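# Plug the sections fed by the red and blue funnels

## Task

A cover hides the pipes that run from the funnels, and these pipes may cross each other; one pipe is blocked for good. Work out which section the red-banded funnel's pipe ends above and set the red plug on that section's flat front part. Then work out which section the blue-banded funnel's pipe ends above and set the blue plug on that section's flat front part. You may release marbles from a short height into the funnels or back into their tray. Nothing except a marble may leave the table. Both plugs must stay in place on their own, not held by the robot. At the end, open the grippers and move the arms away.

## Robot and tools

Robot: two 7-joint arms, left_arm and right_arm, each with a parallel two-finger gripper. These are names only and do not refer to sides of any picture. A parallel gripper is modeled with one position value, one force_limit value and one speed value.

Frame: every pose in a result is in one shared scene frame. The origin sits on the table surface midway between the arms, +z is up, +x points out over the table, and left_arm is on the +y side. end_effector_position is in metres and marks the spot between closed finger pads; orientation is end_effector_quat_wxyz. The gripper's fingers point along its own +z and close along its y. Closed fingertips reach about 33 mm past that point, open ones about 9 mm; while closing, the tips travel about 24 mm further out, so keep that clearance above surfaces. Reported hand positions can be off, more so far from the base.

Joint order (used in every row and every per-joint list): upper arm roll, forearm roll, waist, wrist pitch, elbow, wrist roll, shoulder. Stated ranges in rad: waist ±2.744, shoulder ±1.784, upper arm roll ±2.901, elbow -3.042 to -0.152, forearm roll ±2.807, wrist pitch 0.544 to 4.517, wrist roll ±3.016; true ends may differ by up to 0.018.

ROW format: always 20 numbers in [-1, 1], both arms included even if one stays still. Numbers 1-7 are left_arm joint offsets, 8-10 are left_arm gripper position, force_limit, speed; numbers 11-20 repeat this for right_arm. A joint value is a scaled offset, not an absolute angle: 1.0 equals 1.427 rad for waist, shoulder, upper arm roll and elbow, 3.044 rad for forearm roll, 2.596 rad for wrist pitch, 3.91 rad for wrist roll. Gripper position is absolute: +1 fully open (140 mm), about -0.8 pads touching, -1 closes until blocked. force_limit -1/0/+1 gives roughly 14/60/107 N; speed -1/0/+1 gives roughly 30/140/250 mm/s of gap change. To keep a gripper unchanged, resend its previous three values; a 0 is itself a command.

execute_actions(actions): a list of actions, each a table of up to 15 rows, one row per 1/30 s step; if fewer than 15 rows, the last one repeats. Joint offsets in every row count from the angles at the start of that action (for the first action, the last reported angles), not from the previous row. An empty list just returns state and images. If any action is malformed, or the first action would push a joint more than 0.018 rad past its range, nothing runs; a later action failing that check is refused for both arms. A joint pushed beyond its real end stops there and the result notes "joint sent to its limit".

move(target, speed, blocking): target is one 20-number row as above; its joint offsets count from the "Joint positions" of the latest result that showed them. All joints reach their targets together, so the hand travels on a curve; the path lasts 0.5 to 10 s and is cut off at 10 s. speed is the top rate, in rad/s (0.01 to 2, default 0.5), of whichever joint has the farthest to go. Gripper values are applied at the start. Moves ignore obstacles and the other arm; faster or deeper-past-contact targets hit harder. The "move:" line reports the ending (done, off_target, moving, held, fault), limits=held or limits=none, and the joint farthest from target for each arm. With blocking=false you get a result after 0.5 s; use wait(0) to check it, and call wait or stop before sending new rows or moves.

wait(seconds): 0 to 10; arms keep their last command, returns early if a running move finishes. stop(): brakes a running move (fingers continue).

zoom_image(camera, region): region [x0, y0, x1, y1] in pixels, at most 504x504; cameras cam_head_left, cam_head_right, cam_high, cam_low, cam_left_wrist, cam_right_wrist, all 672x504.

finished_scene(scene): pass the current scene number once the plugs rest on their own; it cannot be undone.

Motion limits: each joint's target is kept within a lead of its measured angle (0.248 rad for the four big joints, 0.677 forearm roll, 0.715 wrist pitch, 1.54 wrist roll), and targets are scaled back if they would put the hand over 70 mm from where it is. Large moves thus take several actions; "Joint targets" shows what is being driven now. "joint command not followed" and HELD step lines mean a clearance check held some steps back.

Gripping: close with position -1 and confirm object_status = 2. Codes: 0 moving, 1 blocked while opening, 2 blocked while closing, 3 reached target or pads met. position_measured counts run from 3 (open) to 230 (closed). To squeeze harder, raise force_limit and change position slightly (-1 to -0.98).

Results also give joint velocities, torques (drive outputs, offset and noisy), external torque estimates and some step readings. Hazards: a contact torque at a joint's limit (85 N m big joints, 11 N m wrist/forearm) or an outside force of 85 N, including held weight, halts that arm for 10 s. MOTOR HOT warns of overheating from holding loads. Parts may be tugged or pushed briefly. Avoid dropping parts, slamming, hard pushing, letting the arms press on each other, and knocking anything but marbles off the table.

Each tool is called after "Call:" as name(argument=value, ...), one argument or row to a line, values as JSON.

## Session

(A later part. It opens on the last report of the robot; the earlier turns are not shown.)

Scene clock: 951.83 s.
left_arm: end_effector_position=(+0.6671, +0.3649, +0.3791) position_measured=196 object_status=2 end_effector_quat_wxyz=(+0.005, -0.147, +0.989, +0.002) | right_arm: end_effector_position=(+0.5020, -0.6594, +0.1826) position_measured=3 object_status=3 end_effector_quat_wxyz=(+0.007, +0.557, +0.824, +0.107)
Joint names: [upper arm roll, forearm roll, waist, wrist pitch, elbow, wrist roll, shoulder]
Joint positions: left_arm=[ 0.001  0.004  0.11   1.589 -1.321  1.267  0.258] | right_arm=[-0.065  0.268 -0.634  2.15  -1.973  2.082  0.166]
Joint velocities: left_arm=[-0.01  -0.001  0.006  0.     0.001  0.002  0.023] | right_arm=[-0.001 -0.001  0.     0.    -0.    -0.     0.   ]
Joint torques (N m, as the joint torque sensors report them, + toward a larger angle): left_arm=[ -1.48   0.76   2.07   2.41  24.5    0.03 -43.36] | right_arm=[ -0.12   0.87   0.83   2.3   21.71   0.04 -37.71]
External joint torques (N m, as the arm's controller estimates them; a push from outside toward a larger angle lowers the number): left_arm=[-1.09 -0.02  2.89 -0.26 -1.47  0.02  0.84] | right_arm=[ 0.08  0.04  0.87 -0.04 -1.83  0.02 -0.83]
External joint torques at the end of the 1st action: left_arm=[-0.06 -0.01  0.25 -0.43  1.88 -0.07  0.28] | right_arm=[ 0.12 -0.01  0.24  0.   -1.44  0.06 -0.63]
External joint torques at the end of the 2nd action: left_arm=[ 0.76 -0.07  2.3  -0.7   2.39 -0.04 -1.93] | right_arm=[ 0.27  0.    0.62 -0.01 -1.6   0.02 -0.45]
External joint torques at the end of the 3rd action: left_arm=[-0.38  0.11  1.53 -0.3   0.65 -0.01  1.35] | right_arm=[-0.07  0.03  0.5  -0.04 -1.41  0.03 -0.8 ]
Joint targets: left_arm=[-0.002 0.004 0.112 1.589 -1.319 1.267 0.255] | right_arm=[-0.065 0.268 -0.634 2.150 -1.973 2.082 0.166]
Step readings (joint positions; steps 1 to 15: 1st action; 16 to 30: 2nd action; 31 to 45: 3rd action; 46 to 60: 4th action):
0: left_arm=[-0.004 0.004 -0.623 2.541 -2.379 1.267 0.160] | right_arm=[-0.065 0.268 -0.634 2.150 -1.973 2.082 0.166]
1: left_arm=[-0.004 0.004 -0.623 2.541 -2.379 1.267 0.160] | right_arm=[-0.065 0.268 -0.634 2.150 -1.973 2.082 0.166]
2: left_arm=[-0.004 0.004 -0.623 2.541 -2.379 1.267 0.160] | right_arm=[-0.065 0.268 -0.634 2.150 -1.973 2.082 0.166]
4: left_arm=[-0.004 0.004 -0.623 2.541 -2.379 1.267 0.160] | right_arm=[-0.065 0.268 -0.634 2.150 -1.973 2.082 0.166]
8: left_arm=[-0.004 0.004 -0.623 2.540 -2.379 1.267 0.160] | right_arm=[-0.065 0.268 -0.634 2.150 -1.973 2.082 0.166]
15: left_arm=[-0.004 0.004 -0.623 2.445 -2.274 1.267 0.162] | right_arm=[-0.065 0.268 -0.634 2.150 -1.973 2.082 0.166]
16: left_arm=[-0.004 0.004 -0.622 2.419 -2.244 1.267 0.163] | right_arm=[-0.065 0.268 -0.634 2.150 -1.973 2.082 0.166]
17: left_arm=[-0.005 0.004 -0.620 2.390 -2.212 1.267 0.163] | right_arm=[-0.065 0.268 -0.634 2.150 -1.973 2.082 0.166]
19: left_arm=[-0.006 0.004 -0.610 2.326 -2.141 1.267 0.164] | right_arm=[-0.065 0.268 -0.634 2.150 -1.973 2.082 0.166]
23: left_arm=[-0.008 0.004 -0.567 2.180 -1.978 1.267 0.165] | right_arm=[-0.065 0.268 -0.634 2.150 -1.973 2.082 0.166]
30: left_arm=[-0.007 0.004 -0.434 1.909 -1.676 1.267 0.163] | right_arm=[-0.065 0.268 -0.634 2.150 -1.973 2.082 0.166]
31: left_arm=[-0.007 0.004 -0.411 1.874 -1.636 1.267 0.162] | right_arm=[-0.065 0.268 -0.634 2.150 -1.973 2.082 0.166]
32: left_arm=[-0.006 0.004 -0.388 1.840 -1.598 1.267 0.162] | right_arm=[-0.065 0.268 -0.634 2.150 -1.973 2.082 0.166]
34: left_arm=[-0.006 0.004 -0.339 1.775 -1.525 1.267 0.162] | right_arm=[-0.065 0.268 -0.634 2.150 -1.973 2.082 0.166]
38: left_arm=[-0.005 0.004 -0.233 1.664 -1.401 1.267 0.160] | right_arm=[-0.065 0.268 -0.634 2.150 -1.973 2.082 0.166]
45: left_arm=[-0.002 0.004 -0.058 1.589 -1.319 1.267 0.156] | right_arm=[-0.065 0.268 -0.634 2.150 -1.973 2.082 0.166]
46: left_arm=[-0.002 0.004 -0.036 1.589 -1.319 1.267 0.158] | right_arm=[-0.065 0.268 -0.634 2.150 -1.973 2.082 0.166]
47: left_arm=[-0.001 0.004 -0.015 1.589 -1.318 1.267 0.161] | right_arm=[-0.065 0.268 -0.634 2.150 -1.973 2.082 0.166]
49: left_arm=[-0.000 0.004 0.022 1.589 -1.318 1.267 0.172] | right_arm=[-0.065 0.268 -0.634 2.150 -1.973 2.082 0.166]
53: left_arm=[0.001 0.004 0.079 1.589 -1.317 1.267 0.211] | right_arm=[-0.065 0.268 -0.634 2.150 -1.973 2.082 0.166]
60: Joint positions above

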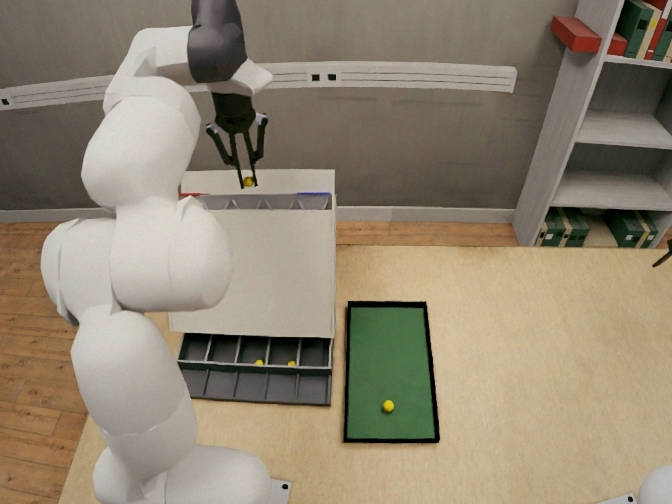

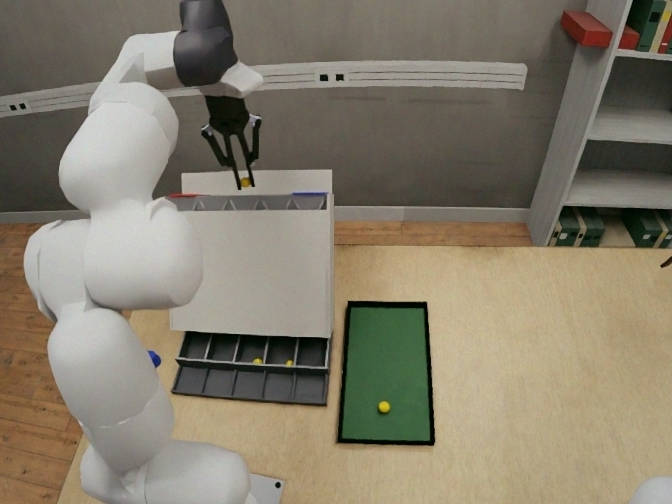

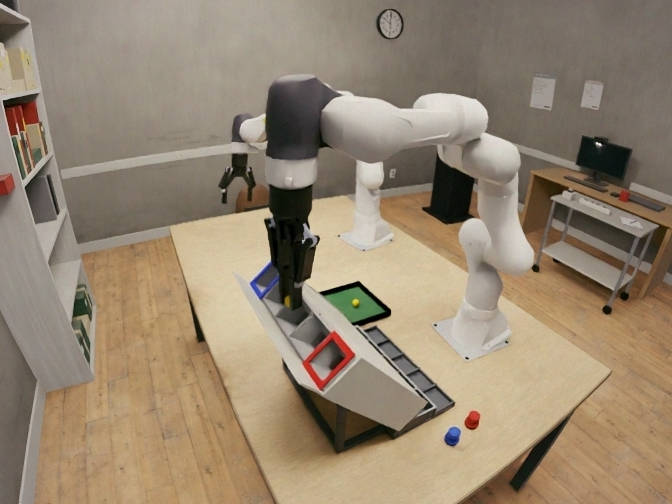

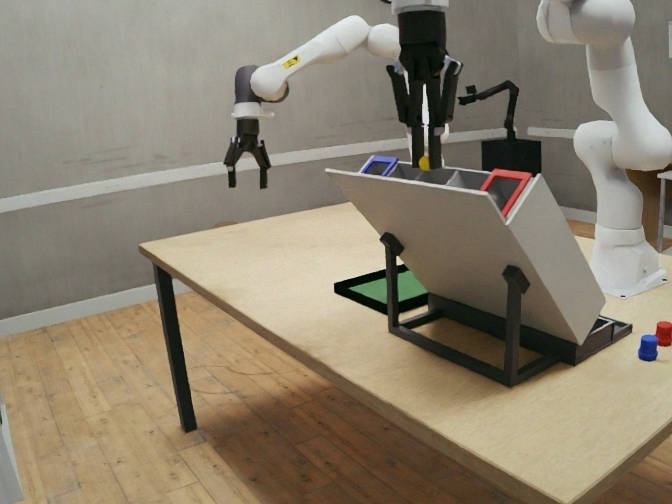

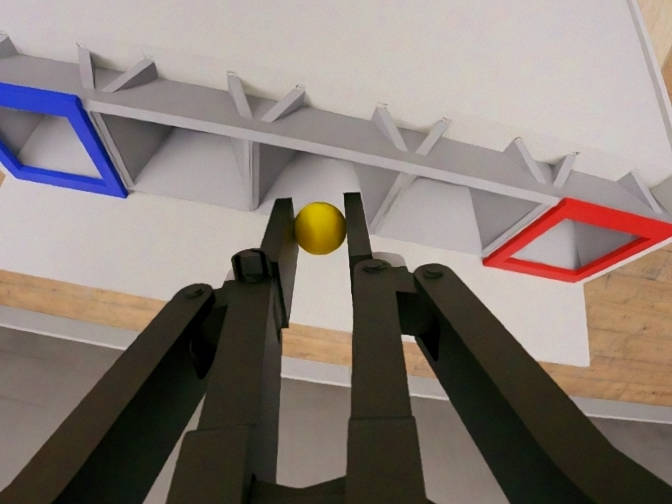

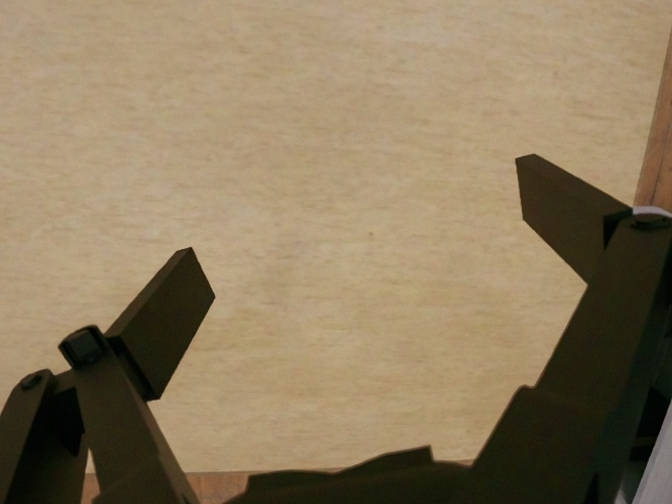

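Call:
execute_actions(
  actions=[
    [[0,0,0,0,0,0,-0.002,-0.3,-0.5,0.3,0,0,0,0,0,0,0,1,0,0],[0,0,0,0,0,0,-0.002,-0.3,-0.5,0.3,0,0,0,0,0,0,0,1,0,0],[0,0,0,0,0,0,-0.002,-0.3,-0.5,0.3,0,0,0,0,0,0,0,1,0,0],[0,0,-0.004,0,0,0,-0.003,-0.3,-0.5,0.3,0,0,0,0,0,0,0,1,0,0],[0,0,-0.011,0,0,0,-0.0054,-0.3,-0.5,0.3,0,0,0,0,0,0,0,1,0,0],[0,0,-0.017,0,0,0,-0.0083,-0.3,-0.5,0.3,0,0,0,0,0,0,0,1,0,0],[0,0,-0.0244,0,0,0,-0.012,-0.3,-0.5,0.3,0,0,0,0,0,0,0,1,0,0],[0,0,-0.0332,0,0,0,-0.0163,-0.3,-0.5,0.3,0,0,0,0,0,0,0,1,0,0],[0,0,-0.0433,0,0,0,-0.0212,-0.3,-0.5,0.3,0,0,0,0,0,0,0,1,0,0],[0,0,-0.0546,0,0,0,-0.0266,-0.3,-0.5,0.3,0,0,0,0,0,0,0,1,0,0],[0,0,-0.067,0,0,0,-0.0326,-0.3,-0.5,0.3,0,0,0,0,0,0,0,1,0,0],[0,0,-0.0805,0,0,0,-0.039,-0.3,-0.5,0.3,0,0,0,0,0,0,0,1,0,0],[0,0,-0.0949,0,0,0,-0.0459,-0.3,-0.5,0.3,0,0,0,0,0,0,0,1,0,0],[0,0,-0.1103,0.001,-0.004,0,-0.0531,-0.3,-0.5,0.3,0,0,0,0,0,0,0,1,0,0],[0,0,-0.1265,0.004,-0.011,0,-0.0607,-0.3,-0.5,0.3,0,0,0,0,0,0,0,1,0,0]],
    [[-0.002,0,-0.0536,0.0102,-0.0192,0.0024,-0.0255,-0.3,-0.5,0.3,0,0,0,0,0,0,0,1,0,0],[-0.002,0,-0.0712,0.0176,-0.0309,0.0046,-0.0336,-0.3,-0.5,0.3,0,0,0,0,0,0,0,1,0,0],[-0.002,0,-0.0895,0.0258,-0.0447,0.0068,-0.042,-0.3,-0.5,0.3,0,0,0,0,0,0,0,1,0,0],[-0.002,0,-0.1082,0.0348,-0.0606,0.0091,-0.0505,-0.3,-0.5,0.3,0,0,0,0,0,0,0,1,0,0],[-0.002,0,-0.1274,0.0443,-0.0783,0.0114,-0.0591,-0.3,-0.5,0.3,0,0,0,0,0,0,0,1,0,0],[-0.002,0,-0.147,0.0545,-0.0978,0.0138,-0.0678,-0.3,-0.5,0.3,0,0,0,0,0,0,0,1,0,0],[-0.002,0,-0.1668,0.0653,-0.1189,0.0161,-0.0766,-0.3,-0.5,0.3,0,0,0,0,0,0,0,1,0,0],[-0.002,0,-0.1869,0.0765,-0.1415,0.0185,-0.0853,-0.3,-0.5,0.3,0,0,0,0,0,0,0,1,0,0],[-0.002,0,-0.2071,0.0883,-0.1656,0.0208,-0.094,-0.3,-0.5,0.3,0,0,0,0,0,0,0,1,0,0],[-0.002,0,-0.2274,0.1004,-0.1909,0.0231,-0.1026,-0.3,-0.5,0.3,0,0,0,0,0,0,0,1,0,0],[-0.002,0,-0.2476,0.1129,-0.2174,0.0253,-0.1111,-0.3,-0.5,0.3,0,0,0,0,0,0,0,1,0,0],[-0.002,0,-0.2678,0.1257,-0.245,0.0274,-0.1194,-0.3,-0.5,0.3,0,0,0,0,0,0,0,1,0,0],[-0.002,0,-0.2878,0.1387,-0.2734,0.0295,-0.1274,-0.3,-0.5,0.3,0,0,0,0,0,0,0,1,0,0],[-0.002,0,-0.3075,0.152,-0.3027,0.0314,-0.1352,-0.3,-0.5,0.3,0,0,0,0,0,0,0,1,0,0],[-0.002,0,-0.3269,0.1654,-0.3327,0.0332,-0.1427,-0.3,-0.5,0.3,0,0,0,0,0,0,0,1,0,0]],
    [[0,0,-0.0637,0.0684,-0.0956,0.0179,-0.0256,-0.2,-0.5,0.3,0,0,0,0,0,0,0,1,0,0],[0,0,-0.0823,0.0821,-0.1266,0.0195,-0.0323,-0.2,-0.5,0.3,0,0,0,0,0,0,0,1,0,0],[0,0,-0.1003,0.0957,-0.1579,0.0209,-0.0385,-0.2,-0.5,0.3,0,0,0,0,0,0,0,1,0,0],[0,0,-0.1177,0.1093,-0.1894,0.0221,-0.0443,-0.2,-0.5,0.3,0,0,0,0,0,0,0,1,0,0],[0,0,-0.1343,0.1228,-0.2211,0.0231,-0.0495,-0.2,-0.5,0.3,0,0,0,0,0,0,0,1,0,0],[0,0,-0.1502,0.1362,-0.2527,0.0239,-0.0542,-0.2,-0.5,0.3,0,0,0,0,0,0,0,1,0,0],[0,0,-0.1652,0.1494,-0.2841,0.0245,-0.0582,-0.2,-0.5,0.3,0,0,0,0,0,0,0,1,0,0],[0,0,-0.1793,0.1624,-0.3154,0.0248,-0.0616,-0.2,-0.5,0.3,0,0,0,0,0,0,0,1,0,0],[0,0,-0.1923,0.1751,-0.3462,0.0249,-0.0643,-0.2,-0.5,0.3,0,0,0,0,0,0,0,1,0,0],[0,0,-0.2043,0.1875,-0.3765,0.0247,-0.0662,-0.2,-0.5,0.3,0,0,0,0,0,0,0,1,0,0],[0,0,-0.2151,0.1995,-0.4062,0.0243,-0.0673,-0.2,-0.5,0.3,0,0,0,0,0,0,0,1,0,0],[0,0,-0.2247,0.2111,-0.4352,0.0235,-0.0676,-0.2,-0.5,0.3,0,0,0,0,0,0,0,1,0,0],[0,0,-0.2329,0.2222,-0.4633,0.0224,-0.067,-0.2,-0.5,0.3,0,0,0,0,0,0,0,1,0,0],[0,0,-0.2398,0.2328,-0.4904,0.021,-0.0672,-0.2,-0.5,0.3,0,0,0,0,0,0,0,1,0,0],[0,0,-0.2451,0.2428,-0.5165,0.0193,-0.0672,-0.2,-0.5,0.3,0,0,0,0,0,0,0,1,0,0]],
    [[0.002,0,-0.0186,0.0643,-0.0863,0,-0.002,-0.2,-0.5,0.3,0,0,0,0,0,0,0,1,0,0],[0.002,0,-0.0208,0.073,-0.1098,0,-0.002,-0.2,-0.5,0.3,0,0,0,0,0,0,0,1,0,0],[0.002,0,-0.0213,0.081,-0.1318,0,-0.002,-0.2,-0.5,0.3,0,0,0,0,0,0,0,1,0,0],[0.002,0,-0.021,0.0882,-0.1523,0,-0.002,-0.2,-0.5,0.3,0,0,0,0,0,0,0,1,0,0],[0.002,0,-0.0212,0.0946,-0.1711,0,-0.002,-0.2,-0.5,0.3,0,0,0,0,0,0,0,1,0,0],[0.002,0,-0.0218,0.1002,-0.1881,0,-0.002,-0.2,-0.5,0.3,0,0,0,0,0,0,0,1,0,0],[0.002,0,-0.0218,0.1048,-0.2031,0,-0.002,-0.2,-0.5,0.3,0,0,0,0,0,0,0,1,0,0],[0.002,0,-0.0218,0.1085,-0.2161,0,-0.002,-0.2,-0.5,0.3,0,0,0,0,0,0,0,1,0,0],[0.002,0,-0.0218,0.1111,-0.227,0,-0.002,-0.2,-0.5,0.3,0,0,0,0,0,0,0,1,0,0],[0.002,0,-0.0218,0.1127,-0.2355,0,-0.002,-0.2,-0.5,0.3,0,0,0,0,0,0,0,1,0,0],[0.002,0,-0.0218,0.1132,-0.2417,0,-0.002,-0.2,-0.5,0.3,0,0,0,0,0,0,0,1,0,0],[0.002,0,-0.0218,0.1125,-0.2453,0,-0.002,-0.2,-0.5,0.3,0,0,0,0,0,0,0,1,0,0],[0.002,0,-0.0218,0.1106,-0.2463,0,-0.002,-0.2,-0.5,0.3,0,0,0,0,0,0,0,1,0,0],[0.002,0,-0.0218,0.1074,-0.2445,0,-0.002,-0.2,-0.5,0.3,0,0,0,0,0,0,0,1,0,0],[0.002,0,-0.0218,0.101,-0.2424,0,-0.002,-0.2,-0.5,0.3,0,0,0,0,0,0,0,1,0,0]],
  ],
)

Scene clock: 1073.83 s.
left_arm: end_effector_position=(+0.2832, +0.0519, +0.0408) position_measured=154 object_status=3 end_effector_quat_wxyz=(-0.002, +0.360, +0.933, +0.003) | right_arm: end_effector_position=(+0.5020, -0.6594, +0.1826) position_measured=3 object_status=3 end_effector_quat_wxyz=(+0.007, +0.557, +0.824, +0.107)
Joint names: [upper arm roll, forearm roll, waist, wrist pitch, elbow, wrist roll, shoulder]
Joint positions: left_arm=[-0.001  0.004 -0.779  2.622 -2.701  1.403 -0.072] | right_arm=[-0.065  0.268 -0.634  2.15  -1.973  2.082  0.166]
Joint velocities: left_arm=[-0.    -0.001 -0.     0.011 -0.033 -0.001  0.001] | right_arm=[-0.001  0.     0.001  0.    -0.    -0.001 -0.   ]
Joint torques (N m, as the joint torque sensors report them, + toward a larger angle): left_arm=[  0.15   0.33  -0.95   2.9   18.36  -0.07 -25.36] | right_arm=[ -0.39   0.81   0.69   2.36  21.96   0.06 -37.68]
External joint torques (N m, as the arm's controller estimates them; a push from outside toward a larger angle lowers the number): left_arm=[ 0.28 -0.11 -0.89  0.2  -1.24 -0.07 -0.86] | right_arm=[-0.14 -0.02  0.78  0.01 -1.62  0.05 -0.73]
External joint torques at the end of the 1st action: left_arm=[-0.02  0.12 -1.23  0.41 -1.73 -0.07 -1.28] | right_arm=[-0.29 -0.01  0.74 -0.06 -1.74  0.03 -0.64]
External joint torques at the end of the 2nd action: left_arm=[-1.35 -0.08 -1.06  0.45 -1.93  0.16 -2.58] | right_arm=[-0.1   0.05  0.56  0.01 -1.46  0.03 -0.84]
External joint torques at the end of the 3rd action: left_arm=[-0.51 -0.03 -1.51  0.59 -1.63  0.14 -0.52] | right_arm=[-0.24 -0.02  0.38 -0.03 -1.6   0.02 -0.75]
Joint targets: left_arm=[-0.000 0.004 -0.781 2.628 -2.703 1.403 -0.075] | right_arm=[-0.065 0.268 -0.634 2.150 -1.973 2.082 0.166]
Step readings (joint positions; steps 1 to 15: 1st action; 16 to 30: 2nd action; 31 to 45: 3rd action; 46 to 60: 4th action):
0: left_arm=[-0.001 0.004 0.110 1.589 -1.321 1.267 0.257] | right_arm=[-0.065 0.268 -0.634 2.150 -1.973 2.082 0.166]
1: left_arm=[-0.001 0.004 0.110 1.589 -1.321 1.267 0.257] | right_arm=[-0.065 0.268 -0.634 2.150 -1.973 2.082 0.166]
2: left_arm=[-0.001 0.004 0.110 1.589 -1.321 1.267 0.257] | right_arm=[-0.065 0.268 -0.634 2.150 -1.973 2.082 0.166]
4: left_arm=[-0.000 0.004 0.110 1.589 -1.321 1.267 0.257] | right_arm=[-0.065 0.268 -0.634 2.150 -1.973 2.082 0.166]
8: left_arm=[0.004 0.004 0.090 1.589 -1.321 1.267 0.251] | right_arm=[-0.065 0.268 -0.634 2.150 -1.973 2.082 0.166]
15: left_arm=[0.005 0.004 -0.019 1.590 -1.326 1.267 0.198] | right_arm=[-0.065 0.268 -0.634 2.150 -1.973 2.082 0.166]
16: left_arm=[0.004 0.004 -0.042 1.595 -1.332 1.267 0.186] | right_arm=[-0.065 0.268 -0.634 2.150 -1.973 2.082 0.166]
17: left_arm=[0.004 0.004 -0.065 1.602 -1.342 1.269 0.174] | right_arm=[-0.065 0.268 -0.634 2.150 -1.973 2.082 0.166]
19: left_arm=[0.004 0.004 -0.115 1.623 -1.370 1.274 0.149] | right_arm=[-0.065 0.268 -0.634 2.150 -1.973 2.082 0.166]
23: left_arm=[0.003 0.004 -0.223 1.693 -1.462 1.291 0.100] | right_arm=[-0.065 0.268 -0.634 2.150 -1.973 2.082 0.166]
30: left_arm=[0.001 0.004 -0.423 1.878 -1.709 1.334 0.019] | right_arm=[-0.065 0.268 -0.634 2.150 -1.973 2.082 0.166]
31: left_arm=[0.001 0.004 -0.452 1.909 -1.750 1.341 0.008] | right_arm=[-0.065 0.268 -0.634 2.150 -1.973 2.082 0.166]
32: left_arm=[0.000 0.004 -0.480 1.941 -1.793 1.348 -0.003] | right_arm=[-0.065 0.268 -0.634 2.150 -1.973 2.082 0.166]
34: left_arm=[-0.001 0.004 -0.534 2.007 -1.880 1.361 -0.023] | right_arm=[-0.065 0.268 -0.634 2.150 -1.973 2.082 0.166]
38: left_arm=[-0.002 0.004 -0.632 2.141 -2.058 1.384 -0.054] | right_arm=[-0.065 0.268 -0.634 2.150 -1.973 2.082 0.166]
45: left_arm=[-0.003 0.004 -0.750 2.366 -2.358 1.403 -0.072] | right_arm=[-0.065 0.268 -0.634 2.150 -1.973 2.082 0.166]
46: left_arm=[-0.003 0.004 -0.760 2.395 -2.397 1.403 -0.072] | right_arm=[-0.065 0.268 -0.634 2.150 -1.973 2.082 0.166]
47: left_arm=[-0.003 0.004 -0.767 2.423 -2.434 1.403 -0.072] | right_arm=[-0.065 0.268 -0.634 2.150 -1.973 2.082 0.166]
49: left_arm=[-0.003 0.004 -0.775 2.474 -2.503 1.403 -0.072] | right_arm=[-0.065 0.268 -0.634 2.150 -1.973 2.082 0.166]
53: left_arm=[-0.002 0.004 -0.779 2.559 -2.616 1.403 -0.072] | right_arm=[-0.065 0.268 -0.634 2.150 -1.973 2.082 0.166]
60: Joint positions above

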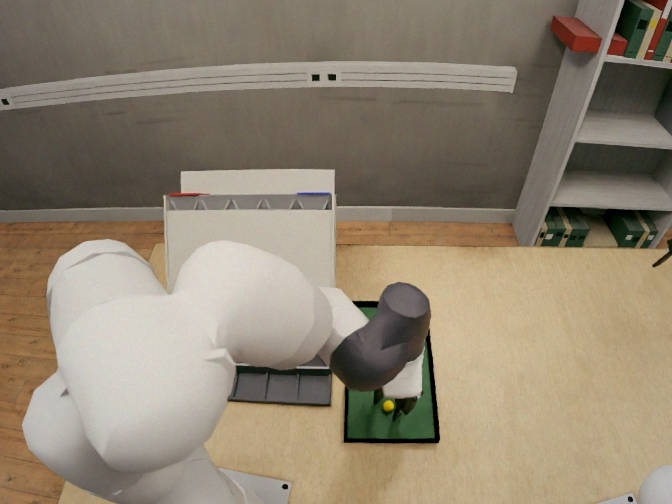

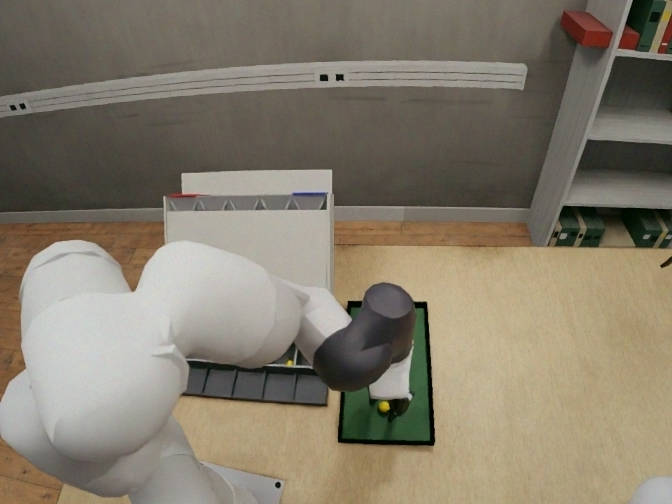

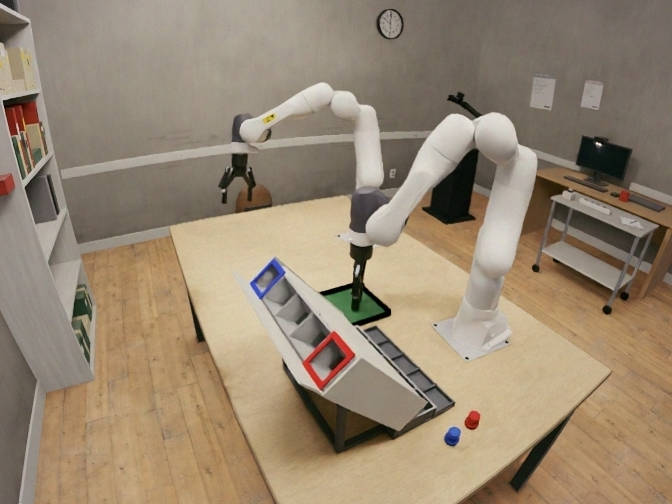

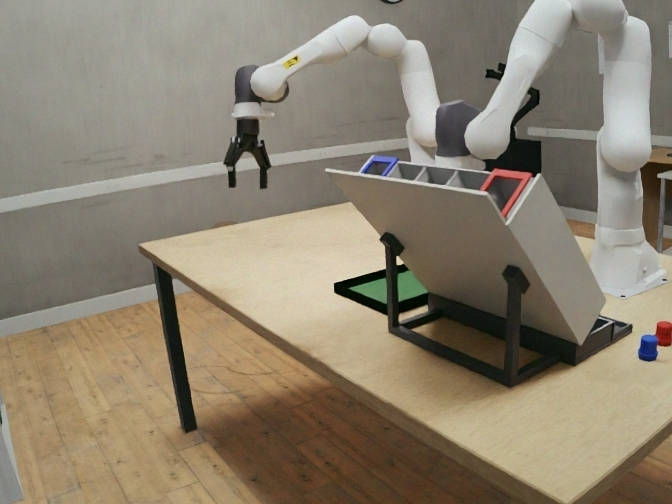

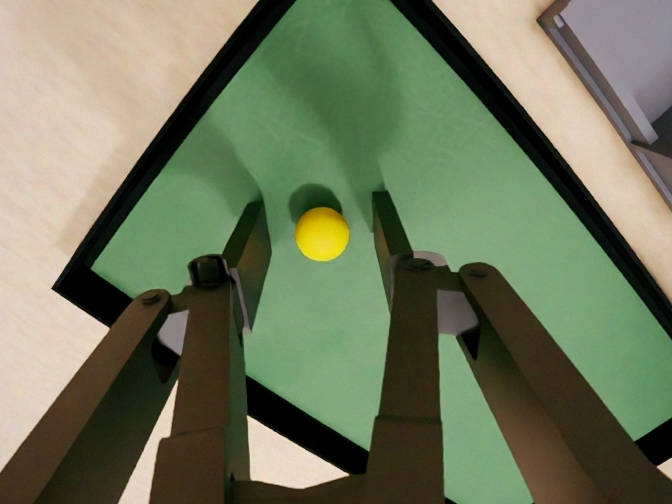

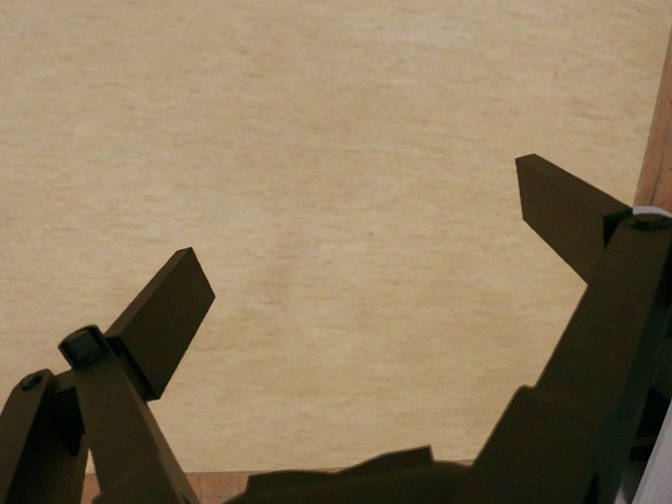

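Call:
zoom_image(
  camera="cam_head_right",
  region=[150, 310, 350, 420],
)

Call:
wait(
  seconds=0,
)

Region (150, 310, 350, 420) of cam_head_right's 672x504 image, scaled by 2.520, with more detail than that image has; it fills the top 277 rows of this view, and the rest is white.

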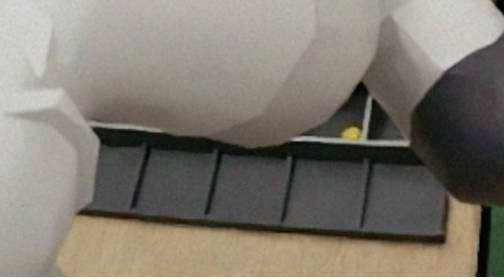

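Scene clock: 1077.40 s.
left_arm: end_effector_position=(+0.2839, +0.0510, +0.0413) position_measured=154 object_status=3 end_effector_quat_wxyz=(-0.000, +0.360, +0.933, +0.002) | right_arm: end_effector_position=(+0.5020, -0.6594, +0.1826) position_measured=3 object_status=3 end_effector_quat_wxyz=(+0.007, +0.557, +0.824, +0.107)
Joint names: [upper arm roll, forearm roll, waist, wrist pitch, elbow, wrist roll, shoulder]
Joint positions: left_arm=[-0.001  0.004 -0.779  2.626 -2.702  1.403 -0.073] | right_arm=[-0.065  0.268 -0.634  2.15  -1.973  2.082  0.166]
Joint velocities: left_arm=[-0.    -0.    -0.    -0.001  0.    -0.001  0.   ] | right_arm=[-0.     0.     0.001 -0.001 -0.    -0.001 -0.001]
Joint torques (N m, as the joint torque sensors report them, + toward a larger angle): left_arm=[  0.12   0.37  -1.57   2.64  16.87   0.02 -24.96] | right_arm=[ -0.1    0.82   0.78   2.28  22.18   0.01 -37.46]
External joint torques (N m, as the arm's controller estimates them; a push from outside toward a larger angle lowers the number): left_arm=[ 0.18 -0.02 -1.58  0.23 -1.01  0.02 -1.81] | right_arm=[ 0.09  0.    0.8  -0.07 -1.4  -0.01 -0.48]
Joint targets: left_arm=[-0.000 0.004 -0.781 2.628 -2.703 1.403 -0.075] | right_arm=[-0.065 0.268 -0.634 2.150 -1.973 2.082 0.166]

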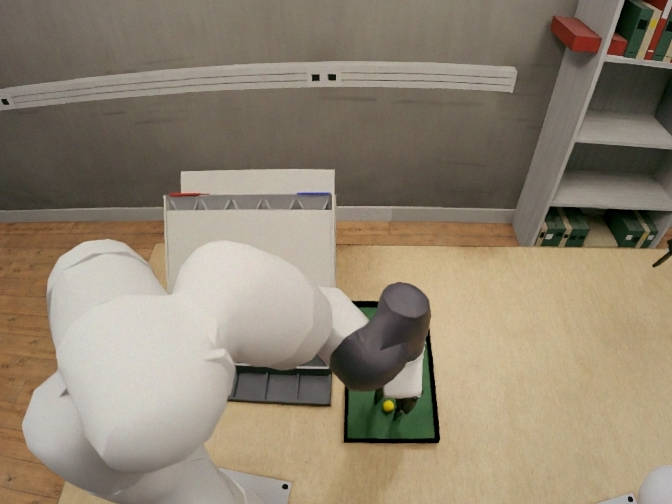

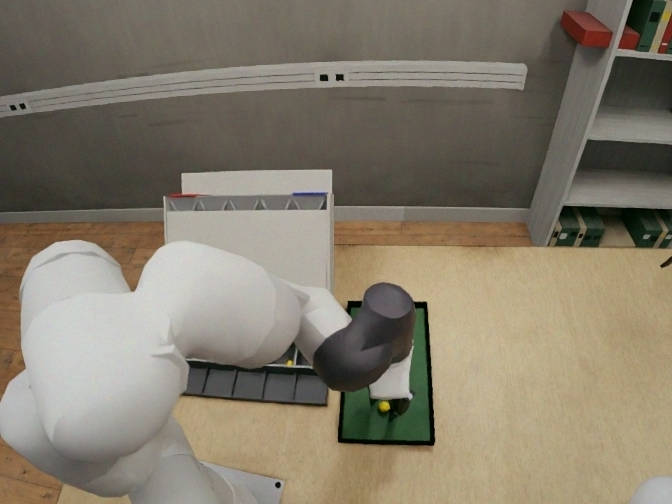

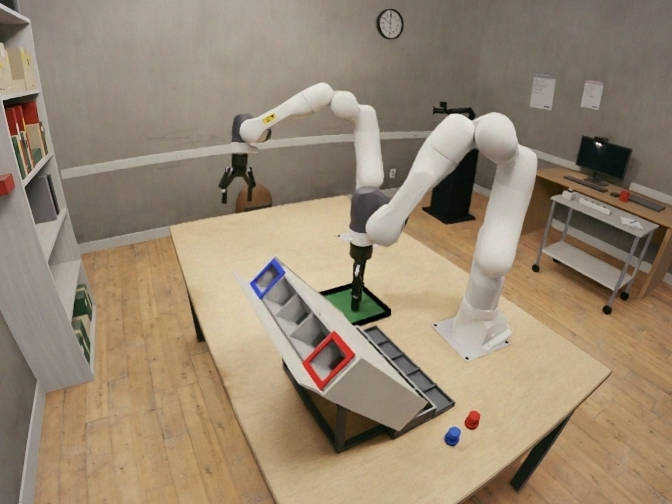

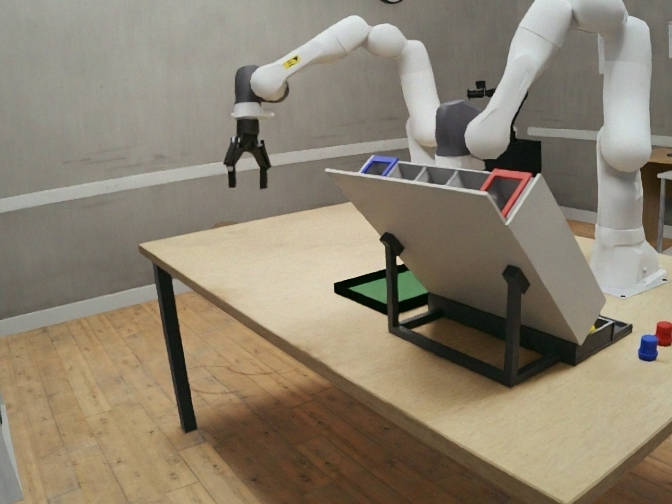

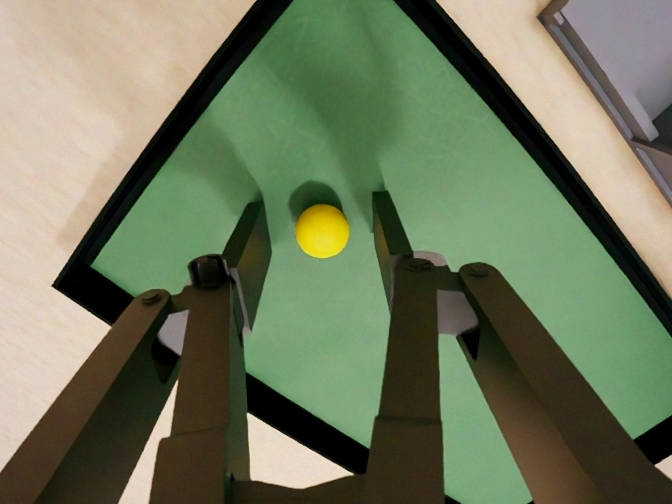

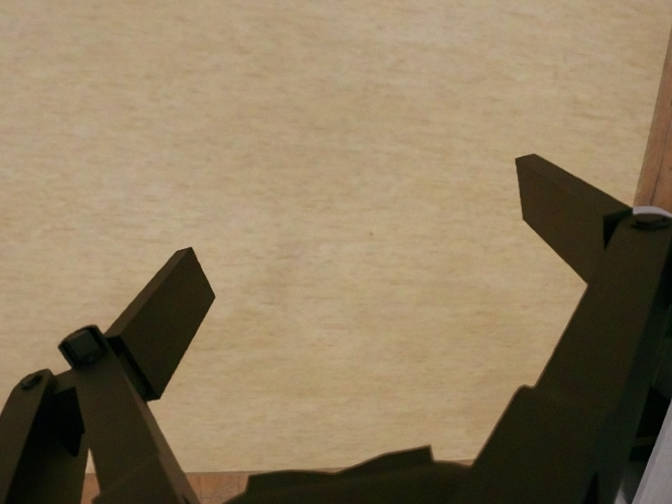

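Call:
zoom_image(
  camera="cam_low",
  region=[520, 280, 672, 380],
)

Region (520, 280, 672, 380) of cam_low's 672x504 image, scaled by 3.316, with more detail than that image has; it fills the top 332 rows of this view, and the rest is white.

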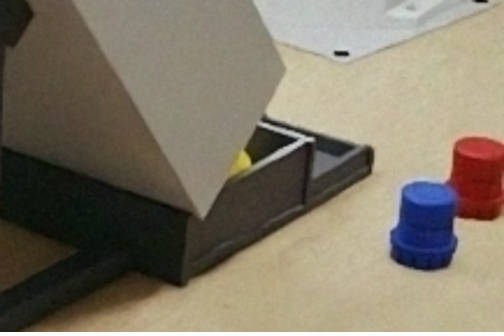

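Call:
execute_actions(
  actions=[
    [[0,0,0,0,0,0,-0.003,-1,-0.5,-0.1,0,0,0,0,0,0,0,1,0,0],[0,0,0,0,0,0,-0.003,-1,-0.5,-0.1,0,0,0,0,0,0,0,1,0,0],[0,0,0,0,0,0,-0.003,-1,-0.5,-0.1,0,0,0,0,0,0,0,1,0,0],[0,0,0,0,0,0,-0.003,-1,-0.5,-0.1,0,0,0,0,0,0,0,1,0,0],[0,0,0,0,0,0,-0.003,-1,-0.5,-0.1,0,0,0,0,0,0,0,1,0,0],[0,0,0,0,0,0,-0.003,-1,-0.5,-0.1,0,0,0,0,0,0,0,1,0,0],[0,0,0,0,0.002,0,-0.003,-1,-0.5,-0.1,0,0,0,0,0,0,0,1,0,0],[0,0,0,-0.0063,0.0077,0,-0.003,-1,-0.5,-0.1,0,0,0,0,0,0,0,1,0,0],[0,0,0,-0.0176,0.0139,0,-0.003,-1,-0.5,-0.1,0,0,0,0,0,0,0,1,0,0],[0,0,0.002,-0.0301,0.0216,0,-0.003,-1,-0.5,-0.1,0,0,0,0,0,0,0,1,0,0],[0,0,0.0086,-0.0437,0.0307,0,-0.003,-1,-0.5,-0.1,0,0,0,0,0,0,0,1,0,0],[0,0,0.0131,-0.0583,0.0413,0,-0.003,-1,-0.5,-0.1,0,0,0,0,0,0,0,1,0,0],[0,0,0.0188,-0.0738,0.0532,0,-0.003,-1,-0.5,-0.1,0,0,0,0,0,0,0,1,0,0],[0,0,0.0255,-0.0901,0.0663,0,-0.003,-1,-0.5,-0.1,0,0,0,0,0,0,0,1,0,0],[0,0,0.0332,-0.1071,0.0807,0,-0.003,-1,-0.5,-0.1,0,0,0,0,0,0,0,1,0,0]],
    [[0.002,0,0.0265,-0.0719,0.045,0,-0.002,-1,-0.5,-0.1,0,0,0,0,0,0,0,1,0,0],[0.002,0,0.0362,-0.09,0.0616,0,-0.002,-1,-0.5,-0.1,0,0,0,0,0,0,0,1,0,0],[0.002,0,0.0468,-0.1084,0.0793,0,-0.002,-1,-0.5,-0.1,0,0,0,0,0,0,0,1,0,0],[0.002,0,0.0583,-0.127,0.098,0,-0.002,-1,-0.5,-0.1,0,0,0,0,0,0,0,1,0,0],[0.002,0,0.0706,-0.1458,0.1176,0,-0.002,-1,-0.5,-0.1,0,0,0,0,0,0,0,1,0,0],[0.002,0,0.0836,-0.1647,0.138,0,-0.002,-1,-0.5,-0.1,0,0,0,0,0,0,0,1,0,0],[0.002,0,0.0974,-0.1834,0.1593,0,-0.002,-1,-0.5,-0.1,0,0,0,0,0,0,0,1,0,0],[0.002,0,0.1119,-0.202,0.1813,0,-0.002,-1,-0.5,-0.1,0,0,0,0,0,0,0,1,0,0],[0.002,0,0.127,-0.2203,0.204,0,-0.002,-1,-0.5,-0.1,0,0,0,0,0,0,0,1,0,0],[0.002,0,0.1427,-0.2382,0.2274,0,-0.002,-1,-0.5,-0.1,0,0,0,0,0,0,0,1,0,0],[0.002,0,0.159,-0.2557,0.2513,0,-0.002,-1,-0.5,-0.1,0,0,0,0,0,0,0,1,0,0],[0.002,0,0.1758,-0.2725,0.2757,0,-0.002,-1,-0.5,-0.1,0,0,0,0,0,0,0,1,0,0],[0.002,0,0.193,-0.2886,0.3006,0,-0.002,-1,-0.5,-0.1,0,0,0,0,0,0,0,1,0,0],[0.002,0,0.2107,-0.3038,0.3259,0,-0.002,-1,-0.5,-0.1,0,0,0,0,0,0,0,1,0,0],[0.002,0,0.2288,-0.3182,0.3516,0,-0.002,-1,-0.5,-0.1,0,0,0,0,0,0,0,1,0,0]],
    [[0.002,0,0.0595,-0.0902,0.0826,0,-0.001,-1,-0.5,-0.1,0,0,0,0,0,0,0,1,0,0],[0.002,0,0.0782,-0.1023,0.1087,0,-0.001,-1,-0.5,-0.1,0,0,0,0,0,0,0,1,0,0],[0.002,0,0.0971,-0.1132,0.135,0,-0.001,-1,-0.5,-0.1,0,0,0,0,0,0,0,1,0,0],[0.002,0,0.1163,-0.1228,0.1614,0,-0.001,-1,-0.5,-0.1,0,0,0,0,0,0,0,1,0,0],[0.002,0,0.1356,-0.1308,0.1879,0,0.002,-1,-0.5,-0.1,0,0,0,0,0,0,0,1,0,0],[0.002,0,0.155,-0.1373,0.2143,0,0.0082,-1,-0.5,-0.1,0,0,0,0,0,0,0,1,0,0],[0.002,0,0.1746,-0.1421,0.2407,0,0.0126,-1,-0.5,-0.1,0,0,0,0,0,0,0,1,0,0],[0.002,0,0.1941,-0.1451,0.2669,0,0.018,-1,-0.5,-0.1,0,0,0,0,0,0,0,1,0,0],[0.002,0,0.2137,-0.1463,0.293,0,0.0244,-1,-0.5,-0.1,0,0,0,0,0,0,0,1,0,0],[0.002,0,0.2332,-0.1454,0.3188,0,0.0317,-1,-0.5,-0.1,0,0,0,0,0,0,0,1,0,0],[0.002,0,0.2526,-0.1424,0.3443,0,0.0397,-1,-0.5,-0.1,0,0,0,0,0,0,0,1,0,0],[0.002,0,0.2719,-0.1371,0.3694,0,0.0485,-1,-0.5,-0.1,0,0,0,0,0,0,0,1,0,0],[0.002,0,0.2909,-0.1296,0.3942,0,0.058,-1,-0.5,-0.1,0,0,0,0,0,0,0,1,0,0],[0.002,0,0.3098,-0.1252,0.4184,0,0.068,-1,-0.5,-0.1,0,0,0,0,0,0,0,1,0,0],[0.002,0,0.3284,-0.1252,0.4421,0,0.0786,-1,-0.5,-0.1,0,0,0,0,0,0,0,1,0,0]],
    [[0,0,0.061,-0.0005,0.078,0,0.035,-1,-0.5,-0.1,0,0,0,0,0,0,0,1,0,0],[0,0,0.0789,-0.0005,0.1005,0,0.0463,-1,-0.5,-0.1,0,0,0,0,0,0,0,1,0,0],[0,0,0.0965,-0.0005,0.1222,0,0.0579,-1,-0.5,-0.1,0,0,0,0,0,0,0,1,0,0],[0,0,0.1135,-0.0005,0.1432,0,0.0697,-1,-0.5,-0.1,0,0,0,0,0,0,0,1,0,0],[0,0,0.1301,-0.0005,0.1633,0,0.0817,-1,-0.5,-0.1,0,0,0,0,0,0,0,1,0,0],[0,0,0.1462,-0.0005,0.1825,0,0.0937,-1,-0.5,-0.1,0,0,0,0,0,0,0,1,0,0],[0,0,0.1616,-0.0005,0.2008,0,0.1057,-1,-0.5,-0.1,0,0,0,0,0,0,0,1,0,0],[0,0,0.1765,-0.0005,0.2181,0,0.1176,-1,-0.5,-0.1,0,0,0,0,0,0,0,1,0,0],[0,0,0.1907,-0.0005,0.2343,0,0.1294,-1,-0.5,-0.1,0,0,0,0,0,0,0,1,0,0],[0,0,0.2042,-0.0005,0.2494,0,0.1409,-1,-0.5,-0.1,0,0,0,0,0,0,0,1,0,0],[0,0,0.2169,-0.0005,0.2633,0,0.1521,-1,-0.5,-0.1,0,0,0,0,0,0,0,1,0,0],[0,0,0.2289,-0.0005,0.2759,0,0.1629,-1,-0.5,-0.1,0,0,0,0,0,0,0,1,0,0],[0,0,0.24,-0.0005,0.2873,0,0.1732,-1,-0.5,-0.1,0,0,0,0,0,0,0,1,0,0],[0,0,0.2503,-0.0005,0.2973,0,0.1831,-1,-0.5,-0.1,0,0,0,0,0,0,0,1,0,0],[0,0,0.2596,-0.0005,0.3059,0,0.1923,-1,-0.5,-0.1,0,0,0,0,0,0,0,1,0,0]],
    [[-0.002,0,0.0312,0,0.0313,0,0.0305,-1,-0.5,-0.1,0,0,0,0,0,0,0,1,0,0],[-0.002,0,0.0386,0,0.0368,0,0.0383,-1,-0.5,-0.1,0,0,0,0,0,0,0,1,0,0],[-0.002,0,0.0449,0,0.0408,0,0.0452,-1,-0.5,-0.1,0,0,0,0,0,0,0,1,0,0],[-0.002,0,0.0501,0,0.0431,0,0.0512,-1,-0.5,-0.1,0,0,0,0,0,0,0,1,0,0],[-0.002,0,0.0541,0,0.0438,0,0.0562,-1,-0.5,-0.1,0,0,0,0,0,0,0,1,0,0],[-0.002,0,0.057,0,0.0426,0,0.0602,-1,-0.5,-0.1,0,0,0,0,0,0,0,1,0,0],[-0.002,0,0.0586,0,0.0412,0,0.0631,-1,-0.5,-0.1,0,0,0,0,0,0,0,1,0,0],[-0.002,0,0.059,0,0.0412,0,0.0647,-1,-0.5,-0.1,0,0,0,0,0,0,0,1,0,0],[-0.002,0,0.0585,0,0.0412,0,0.0651,-1,-0.5,-0.1,0,0,0,0,0,0,0,1,0,0],[-0.002,0,0.059,0,0.0412,0,0.0645,-1,-0.5,-0.1,0,0,0,0,0,0,0,1,0,0],[-0.002,0,0.0595,0,0.0412,0,0.0645,-1,-0.5,-0.1,0,0,0,0,0,0,0,1,0,0],[-0.002,0,0.0595,0,0.0412,0,0.0645,-0.3,-0.5,0.3,0,0,0,0,0,0,0,1,0,0],[-0.002,0,0.0595,0,0.0412,0,0.0645,-0.3,-0.5,0.3,0,0,0,0,0,0,0,1,0,0],[-0.002,0,0.0595,0,0.0412,0,0.0645,-0.3,-0.5,0.3,0,0,0,0,0,0,0,1,0,0],[-0.002,0,0.0595,0,0.0412,0,0.0645,-0.3,-0.5,0.3,0,0,0,0,0,0,0,1,0,0]],
  ],
)

Scene clock: 1199.90 s.
left_arm: end_effector_position=(+0.6683, +0.5147, +0.3842) position_measured=170 object_status=0 end_effector_quat_wxyz=(+0.005, -0.194, +0.981, +0.002) | right_arm: end_effector_position=(+0.5020, -0.6594, +0.1826) position_measured=3 object_status=3 end_effector_quat_wxyz=(+0.007, +0.557, +0.824, +0.107)
Joint names: [upper arm roll, forearm roll, waist, wrist pitch, elbow, wrist roll, shoulder]
Joint positions: left_arm=[ 0.001  0.005  0.342  1.54  -1.194  1.403  0.337] | right_arm=[-0.065  0.268 -0.634  2.15  -1.973  2.082  0.166]
Joint velocities: left_arm=[-0.006  0.001 -0.001 -0.     0.016 -0.001 -0.   ] | right_arm=[-0.    -0.001  0.    -0.     0.     0.002 -0.001]
Joint torques (N m, as the joint torque sensors report them, + toward a larger angle): left_arm=[ -0.33   0.79   1.14   2.43  24.    -0.03 -42.67] | right_arm=[ -0.25   0.88   0.82   2.3   21.94   0.03 -37.52]
External joint torques (N m, as the arm's controller estimates them; a push from outside toward a larger angle lowers the number): left_arm=[-0.83 -0.04  0.9   0.    0.76 -0.03 -0.57] | right_arm=[-0.11  0.05  0.8  -0.05 -1.63  0.02 -0.56]
External joint torques at the end of the 1st action: left_arm=[ 0.18  0.01  1.48 -0.66  1.38 -0.06 -1.26] | right_arm=[-0.14  0.    0.95 -0.08 -1.5   0.06 -0.39]
External joint torques at the end of the 2nd action: left_arm=[-0.64 -0.16  1.66 -0.65  2.21 -0.05 -0.31] | right_arm=[-0.15  0.    0.48 -0.04 -1.61  0.04 -0.76]
External joint torques at the end of the 3rd action: left_arm=[-0.59 -0.13  1.78  0.04  1.97 -0.03  0.67] | right_arm=[ 0.27  0.05  0.99  0.01 -1.72 -0.01 -0.58]
External joint torques at the end of the 4th action: left_arm=[ 0.6   0.2   3.14  0.17  0.73 -0.03  1.67] | right_arm=[-0.12 -0.03  0.72  0.   -1.67  0.03 -0.69]
Joint targets: left_arm=[-0.001 0.005 0.343 1.540 -1.190 1.403 0.335] | right_arm=[-0.065 0.268 -0.634 2.150 -1.973 2.082 0.166]
Step readings (joint positions; steps 1 to 15: 1st action; 16 to 30: 2nd action; 31 to 45: 3rd action; 46 to 60: 4th action; 61 to 75: 5th action):
0: left_arm=[-0.001 0.004 -0.779 2.626 -2.702 1.403 -0.073] | right_arm=[-0.065 0.268 -0.634 2.150 -1.973 2.082 0.166]
1: left_arm=[-0.001 0.004 -0.779 2.626 -2.702 1.403 -0.073] | right_arm=[-0.065 0.268 -0.634 2.150 -1.973 2.082 0.166]
2: left_arm=[-0.001 0.004 -0.779 2.626 -2.702 1.403 -0.074] | right_arm=[-0.065 0.268 -0.634 2.150 -1.973 2.082 0.166]
4: left_arm=[-0.001 0.004 -0.779 2.626 -2.702 1.403 -0.074] | right_arm=[-0.065 0.268 -0.634 2.150 -1.973 2.082 0.166]
8: left_arm=[-0.001 0.004 -0.779 2.624 -2.700 1.403 -0.074] | right_arm=[-0.065 0.268 -0.634 2.150 -1.973 2.082 0.166]
15: left_arm=[-0.003 0.004 -0.754 2.490 -2.628 1.403 -0.075] | right_arm=[-0.065 0.268 -0.634 2.150 -1.973 2.082 0.166]
16: left_arm=[-0.003 0.004 -0.744 2.458 -2.609 1.403 -0.075] | right_arm=[-0.065 0.268 -0.634 2.150 -1.973 2.082 0.166]
17: left_arm=[-0.003 0.004 -0.732 2.423 -2.589 1.403 -0.075] | right_arm=[-0.065 0.268 -0.634 2.150 -1.973 2.082 0.166]
19: left_arm=[-0.002 0.004 -0.706 2.347 -2.543 1.403 -0.075] | right_arm=[-0.065 0.268 -0.634 2.150 -1.973 2.082 0.166]
23: left_arm=[-0.002 0.005 -0.639 2.176 -2.436 1.403 -0.075] | right_arm=[-0.065 0.268 -0.634 2.150 -1.973 2.082 0.166]
30: left_arm=[-0.002 0.005 -0.485 1.865 -2.206 1.403 -0.074] | right_arm=[-0.065 0.268 -0.634 2.150 -1.973 2.082 0.166]
31: left_arm=[-0.002 0.005 -0.460 1.824 -2.169 1.403 -0.074] | right_arm=[-0.065 0.268 -0.634 2.150 -1.973 2.082 0.166]
32: left_arm=[-0.002 0.005 -0.434 1.784 -2.133 1.403 -0.074] | right_arm=[-0.065 0.268 -0.634 2.150 -1.973 2.082 0.166]
34: left_arm=[-0.001 0.005 -0.381 1.712 -2.059 1.403 -0.074] | right_arm=[-0.065 0.268 -0.634 2.150 -1.973 2.082 0.166]
38: left_arm=[-0.000 0.005 -0.271 1.599 -1.907 1.403 -0.064] | right_arm=[-0.065 0.268 -0.634 2.150 -1.973 2.082 0.166]
45: left_arm=[0.000 0.005 -0.078 1.541 -1.650 1.403 0.004] | right_arm=[-0.065 0.268 -0.634 2.150 -1.973 2.082 0.166]
46: left_arm=[0.000 0.005 -0.051 1.541 -1.615 1.403 0.018] | right_arm=[-0.065 0.268 -0.634 2.150 -1.973 2.082 0.166]
47: left_arm=[0.000 0.005 -0.025 1.541 -1.580 1.403 0.032] | right_arm=[-0.065 0.268 -0.634 2.150 -1.973 2.082 0.166]
49: left_arm=[0.000 0.005 0.027 1.541 -1.515 1.403 0.063] | right_arm=[-0.065 0.268 -0.634 2.150 -1.973 2.082 0.166]
53: left_arm=[0.001 0.005 0.123 1.541 -1.398 1.403 0.130] | right_arm=[-0.065 0.268 -0.634 2.150 -1.973 2.082 0.166]
60: left_arm=[0.002 0.005 0.259 1.540 -1.249 1.403 0.243] | right_arm=[-0.065 0.268 -0.634 2.150 -1.973 2.082 0.166]
61: left_arm=[0.002 0.005 0.273 1.540 -1.236 1.403 0.257] | right_arm=[-0.065 0.268 -0.634 2.150 -1.973 2.082 0.166]
62: left_arm=[0.002 0.005 0.287 1.540 -1.224 1.403 0.269] | right_arm=[-0.065 0.268 -0.634 2.150 -1.973 2.082 0.166]
64: left_arm=[0.002 0.005 0.309 1.540 -1.206 1.403 0.291] | right_arm=[-0.065 0.268 -0.634 2.150 -1.973 2.082 0.166]
68: left_arm=[0.002 0.005 0.337 1.540 -1.195 1.403 0.323] | right_arm=[-0.065 0.268 -0.634 2.150 -1.973 2.082 0.166]
75: Joint positions above

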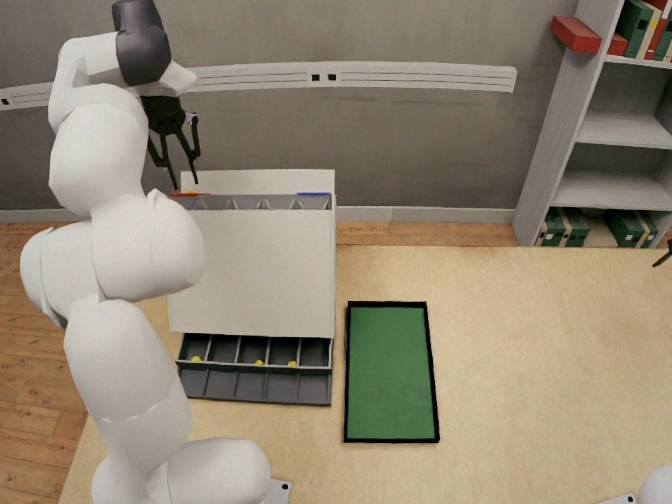

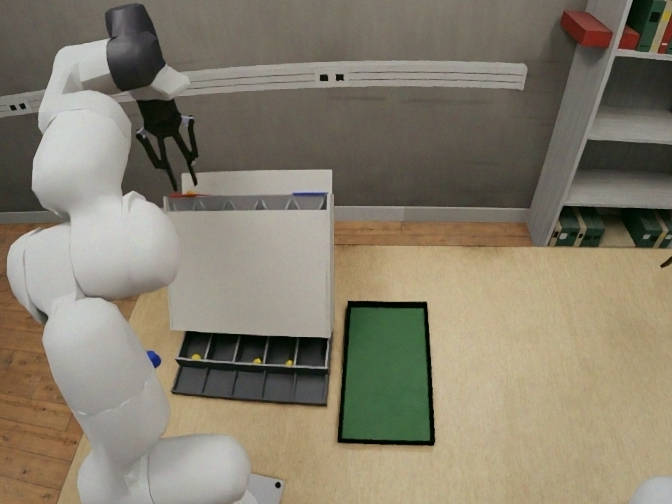

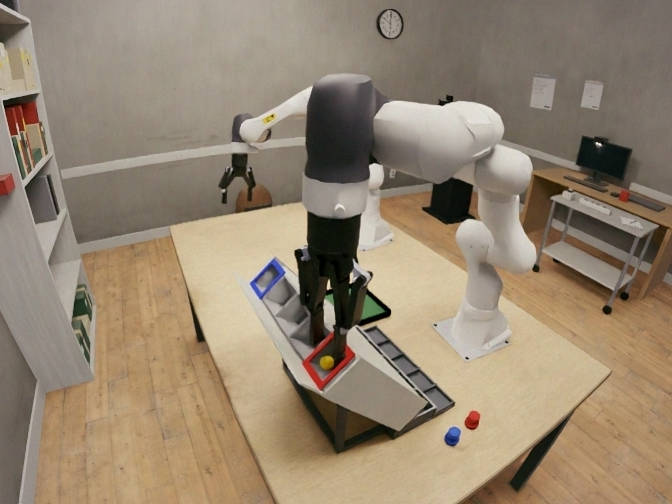

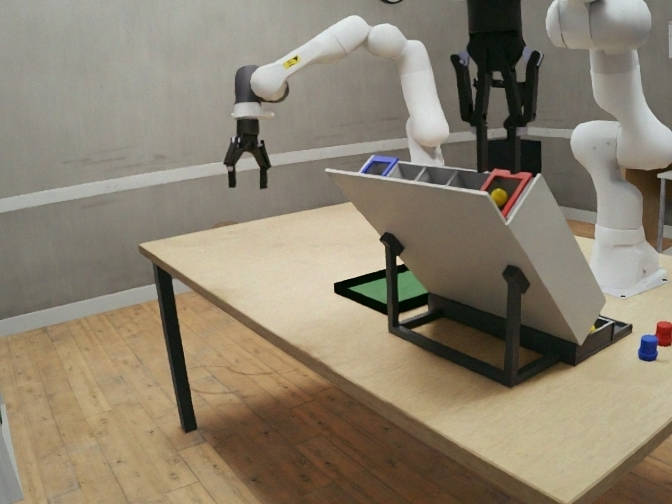

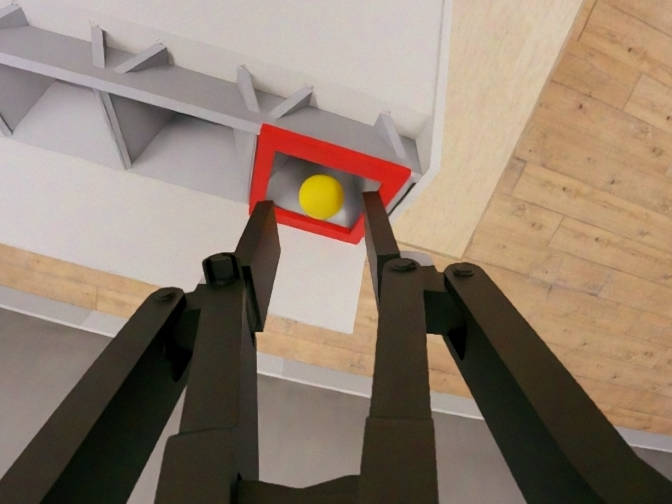

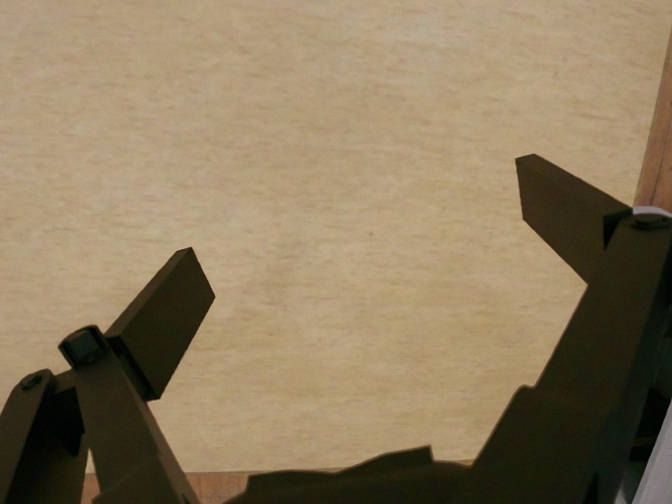

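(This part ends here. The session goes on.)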